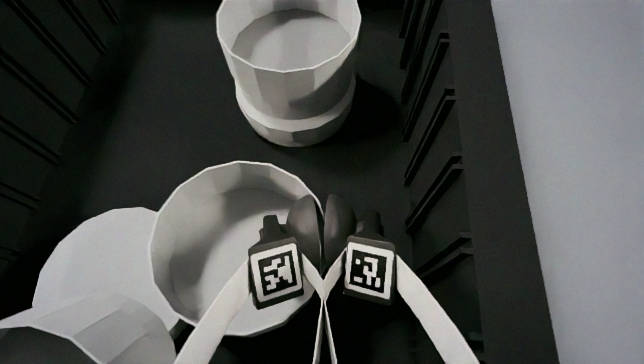

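Scene clock: 191.37 s.
r1.base_odometry: x=-0.567 y=-1.058 heading=-1.202 (m, m, rad; r1's odometry frame)
r1.turned_by_wheels: +0.000 (rad since the last result)
r1.turned_by_imu: +0.000 (rad since the last result)
r1.base_tilt: forward=+0.1 right=+1.3 (deg)
r1.lidar_m: 4.45 2.24 1.67 1.61 1.68 2.32 4.32 0.76 1.11 1.07 1.12 0.86
r1.head_depth_mm: 2770 3063 - - 652 1351 1167 / 2694 2933 986 798 656 1349 1176 / 2756 2988 871 740 657 1333 1184 / 2737 3063 995 742 663 1344 1188 / 2759 3097 998 746 666 1355 1197 / 2739 3099 1064 761 673 1351 1197 / 2782 3062 1076 829 676 1363 1210
r1.base_status: not commanded
r1.joint_positions: lift_m=+0.885 arm_m=+0.470 wrist_yaw_rad=-0.001 wrist_pitch_rad=-0.911 wrist_roll_rad=+0.009 gripper_m=+0.030 head_pan_rad=-1.576 head_tilt_rad=-0.692
r1.joint_status: all done
r1.motor_effort: left_wheel=-6(6) right_wheel=+5(5) lift_m=+22(23) arm_m=+5(5) wrist_yaw_rad=+1(1) wrist_pitch_rad=+5(5) wrist_roll_rad=+0(0) gripper_m=+0(79) head_pan_rad=+3(3) head_tilt_rad=-4(3) (%)
r1.hand_pose: x=-0.0217 y=-0.7526 z=+0.8069 quat_wxyz=(+0.632, +0.309, -0.638, -0.313) (m; r1's base frame)
r1.wrist_depth_mm: 227 278 225 226 233 273 281 / 232 259 250 197 224 152 258 / 235 241 236 228 216 140 241 / 221 223 203 222 208 128 223 / 207 185 187 201 156 120 210 / 176 175 177 190 167 112 197 / 136 139 181 182 180 105 186
r2.base_odometry: x=-1.287 y=-0.751 heading=-2.371 (m, m, rad; r2's odometry frame)
r2.turned_by_wheels: +0.000 (rad since the last result)
r2.turned_by_imu: +0.000 (rad since the last result)
r2.base_tilt: forward=-0.5 right=-1.4 (deg)
r2.lidar_m: 3.88 2.18 1.60 1.54 1.60 2.18 4.91 0.72 0.53 0.51 0.53 4.04
r2.head_depth_mm: 1239 - 1030 827 711 1381 1146 / 1383 2951 1072 827 708 1378 1151 / 2682 - 1042 822 705 1372 1142 / 2747 3022 1055 792 704 1365 1121 / 2728 3006 1050 815 701 1368 1118 / 2762 3024 1095 811 697 954 1131 / 2732 3037 2525 1906 718 1361 1169
r2.base_status: not commanded
r2.joint_positions: lift_m=+0.980 arm_m=+0.382 wrist_yaw_rad=-0.001 wrist_pitch_rad=-0.912 wrist_roll_rad=-0.005 gripper_m=-0.039 head_pan_rad=-1.576 head_tilt_rad=-0.693
r2.joint_status: all done
r2.motor_effort: left_wheel=-1(2) right_wheel=+1(1) lift_m=+25(25) arm_m=-2(2) wrist_yaw_rad=+1(2) wrist_pitch_rad=+6(6) wrist_roll_rad=+0(1) gripper_m=-20(21) head_pan_rad=+3(2) head_tilt_rad=-3(2) (%)
r2.hand_pose: x=-0.0217 y=-0.6651 z=+0.9008 quat_wxyz=(+0.636, +0.312, -0.633, -0.311) (m; r2's base frame)
r2.wrist_depth_mm: - 408 411 420 424 431 418 / - 376 377 388 390 390 393 / - 345 350 355 355 361 363 / 328 320 193 328 331 335 340 / 301 294 186 - 308 312 315 / 280 276 175 279 289 290 294 / 264 265 264 270 274 273 276
pictures: none
No camera images: the call's "cameras" was empty. Leave "cameras" out to get every camera's image.

Scene clock: 193.33 s.
r1.base_odometry: x=-0.567 y=-1.058 heading=-1.202 (m, m, rad; r1's odometry frame)
r1.turned_by_wheels: +0.000 (rad since the last result)
r1.turned_by_imu: +0.000 (rad since the last result)
r1.base_tilt: forward=+0.0 right=+1.2 (deg)
r1.lidar_m: 4.45 2.24 1.67 1.61 1.68 2.33 4.31 0.76 1.11 1.07 1.12 0.86
r1.head_depth_mm: 909 - 1011 792 651 1344 1170 / 2625 3044 1023 799 657 1357 1179 / - 3162 950 741 659 1336 1177 / 2723 3061 964 744 663 1337 1189 / 2733 3093 996 747 666 1341 1188 / 2792 3083 1062 761 672 1355 1197 / 2758 3104 1073 829 677 1364 1203
r1.base_status: not commanded
r1.joint_positions: lift_m=+0.980 arm_m=+0.470 wrist_yaw_rad=-0.001 wrist_pitch_rad=-0.911 wrist_roll_rad=+0.009 gripper_m=+0.030 head_pan_rad=-1.576 head_tilt_rad=-0.692
r1.joint_status: all done
r1.motor_effort: left_wheel=-5(5) right_wheel=+4(4) lift_m=+46(44) arm_m=+5(5) wrist_yaw_rad=+1(1) wrist_pitch_rad=+5(5) wrist_roll_rad=+0(0) gripper_m=+0(0) head_pan_rad=+2(3) head_tilt_rad=-3(3) (%)
r1.hand_pose: x=-0.0217 y=-0.7527 z=+0.9011 quat_wxyz=(+0.632, +0.309, -0.638, -0.313) (m; r1's base frame)
r1.wrist_depth_mm: 417 311 315 309 303 413 411 / 381 317 370 354 341 377 376 / 257 322 345 304 316 354 350 / 241 320 331 309 293 327 323 / 238 304 312 307 219 306 308 / 241 281 270 280 277 289 289 / 244 235 258 269 201 273 270
r2.base_odometry: x=-1.215 y=-0.682 heading=-2.371 (m, m, rad; r2's odometry frame)
r2.turned_by_wheels: +0.000 (rad since the last result)
r2.turned_by_imu: +0.000 (rad since the last result)
r2.base_tilt: forward=-0.4 right=-1.3 (deg)
r2.lidar_m: 3.98 2.19 1.60 1.54 1.60 2.19 4.83 0.72 0.53 0.51 0.53 4.14
r2.head_depth_mm: 872 - 983 803 712 1385 1142 / 2662 3101 1069 825 708 1373 1142 / 2658 - 1043 820 704 1384 1140 / 2756 3014 1052 791 702 1359 1121 / 2771 3026 1052 814 703 1365 1118 / 2787 3037 1044 809 698 1358 1131 / 2747 3039 1138 805 712 949 1131
r2.base_status: done
r2.joint_positions: lift_m=+0.980 arm_m=+0.382 wrist_yaw_rad=-0.001 wrist_pitch_rad=-0.912 wrist_roll_rad=-0.005 gripper_m=-0.039 head_pan_rad=-1.576 head_tilt_rad=-0.693
r2.joint_status: not commanded
r2.motor_effort: left_wheel=-1(7) right_wheel=+1(6) lift_m=+25(25) arm_m=-2(3) wrist_yaw_rad=+2(1) wrist_pitch_rad=+6(6) wrist_roll_rad=+0(1) gripper_m=-19(19) head_pan_rad=+3(4) head_tilt_rad=-3(3) (%)
r2.hand_pose: x=-0.0217 y=-0.6651 z=+0.9008 quat_wxyz=(+0.636, +0.312, -0.633, -0.311) (m; r2's base frame)
r2.wrist_depth_mm: 408 408 418 422 423 418 367 / 368 374 382 384 387 389 321 / 344 344 350 354 358 363 301 / 318 321 193 328 330 335 295 / 299 292 186 - 311 312 291 / 279 274 174 279 291 292 291 / 265 265 261 272 274 275 277
pictures: none
No camera images: the call's "cameras" was empty. Leave "cameras" out to get every camera's image.

Scene clock: 198.73 s.
r1.base_odometry: x=-0.459 y=-1.338 heading=-1.202 (m, m, rad; r1's odometry frame)
r1.turned_by_wheels: +0.000 (rad since the last result)
r1.turned_by_imu: +0.000 (rad since the last result)
r1.base_tilt: forward=+0.1 right=+1.2 (deg)
r1.lidar_m: 4.13 2.23 1.66 1.61 1.67 2.32 4.62 1.03 1.11 1.08 0.64 0.63
r1.head_depth_mm: 2728 3040 913 - - - - / 797 3004 945 729 - - - / 2725 2992 1032 845 - - - / 2780 3035 1041 814 649 1316 1187 / 2756 3092 1059 820 668 1348 1193 / 2740 3105 1059 825 670 1354 1201 / 2729 3092 1075 831 676 1361 1184
r1.base_status: done
r1.joint_positions: lift_m=+0.980 arm_m=+0.002 wrist_yaw_rad=+0.000 wrist_pitch_rad=-0.911 wrist_roll_rad=+0.009 gripper_m=+0.030 head_pan_rad=-1.576 head_tilt_rad=-0.692
r1.joint_status: all done
joint sent to its limit — the command would take r1.arm_m past its lower limit, so that joint was sent only as far as its limit.
r1.motor_effort: left_wheel=-4(7) right_wheel=+3(9) lift_m=+45(46) arm_m=-4(5) wrist_yaw_rad=+1(1) wrist_pitch_rad=+5(5) wrist_roll_rad=+0(0) gripper_m=+0(0) head_pan_rad=+2(3) head_tilt_rad=-3(4) (%)
r1.hand_pose: x=-0.0216 y=-0.2847 z=+0.9011 quat_wxyz=(+0.633, +0.310, -0.637, -0.313) (m; r1's base frame)
r1.wrist_depth_mm: 426 418 420 419 417 410 407 / 392 388 386 386 386 383 382 / 359 359 354 358 356 356 349 / 558 - - - - - - / - - - - - - - / - - - - - - - / 964 994 978 996 977 979 965
r2.base_odometry: x=-0.896 y=-0.372 heading=-2.371 (m, m, rad; r2's odometry frame)
r2.turned_by_wheels: +0.000 (rad since the last result)
r2.turned_by_imu: +0.002 (rad since the last result)
r2.base_tilt: forward=-0.5 right=-1.5 (deg)
r2.lidar_m: 4.44 2.18 1.60 1.54 1.60 2.19 4.38 0.72 0.53 0.51 0.53 0.73
r2.head_depth_mm: 2717 - 1029 827 712 1375 1145 / 2658 3110 1072 825 710 1377 1148 / 2631 3149 1016 778 705 1368 1143 / 2705 3046 935 769 703 1370 1121 / 2748 3024 981 776 699 1366 1136 / 2730 3028 1003 783 698 1362 1134 / 2771 3051 1040 806 714 1361 1129
r2.base_status: done
r2.joint_positions: lift_m=+0.970 arm_m=+0.510 wrist_yaw_rad=-0.001 wrist_pitch_rad=-0.913 wrist_roll_rad=-0.005 gripper_m=-0.039 head_pan_rad=-1.576 head_tilt_rad=-0.693
r2.joint_status: all done
r2.motor_effort: left_wheel=-1(8) right_wheel=+1(6) lift_m=+12(21) arm_m=+3(3) wrist_yaw_rad=+1(1) wrist_pitch_rad=+7(7) wrist_roll_rad=+0(1) gripper_m=-19(20) head_pan_rad=+3(4) head_tilt_rad=-2(2) (%)
r2.hand_pose: x=-0.0217 y=-0.7922 z=+0.8916 quat_wxyz=(+0.636, +0.312, -0.633, -0.312) (m; r2's base frame)
r2.wrist_depth_mm: 387 308 345 337 332 417 422 / 347 313 362 337 366 380 385 / 238 304 305 300 324 348 354 / 231 299 193 299 253 324 326 / 234 276 186 - 233 302 303 / 232 220 175 267 229 282 286 / 218 219 250 259 236 268 268
pictures: r2_wrist_camera
Images, in order (width x height): r2_wrist_camera 644x364.

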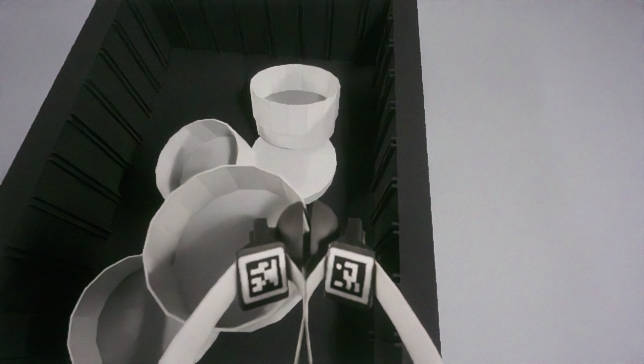

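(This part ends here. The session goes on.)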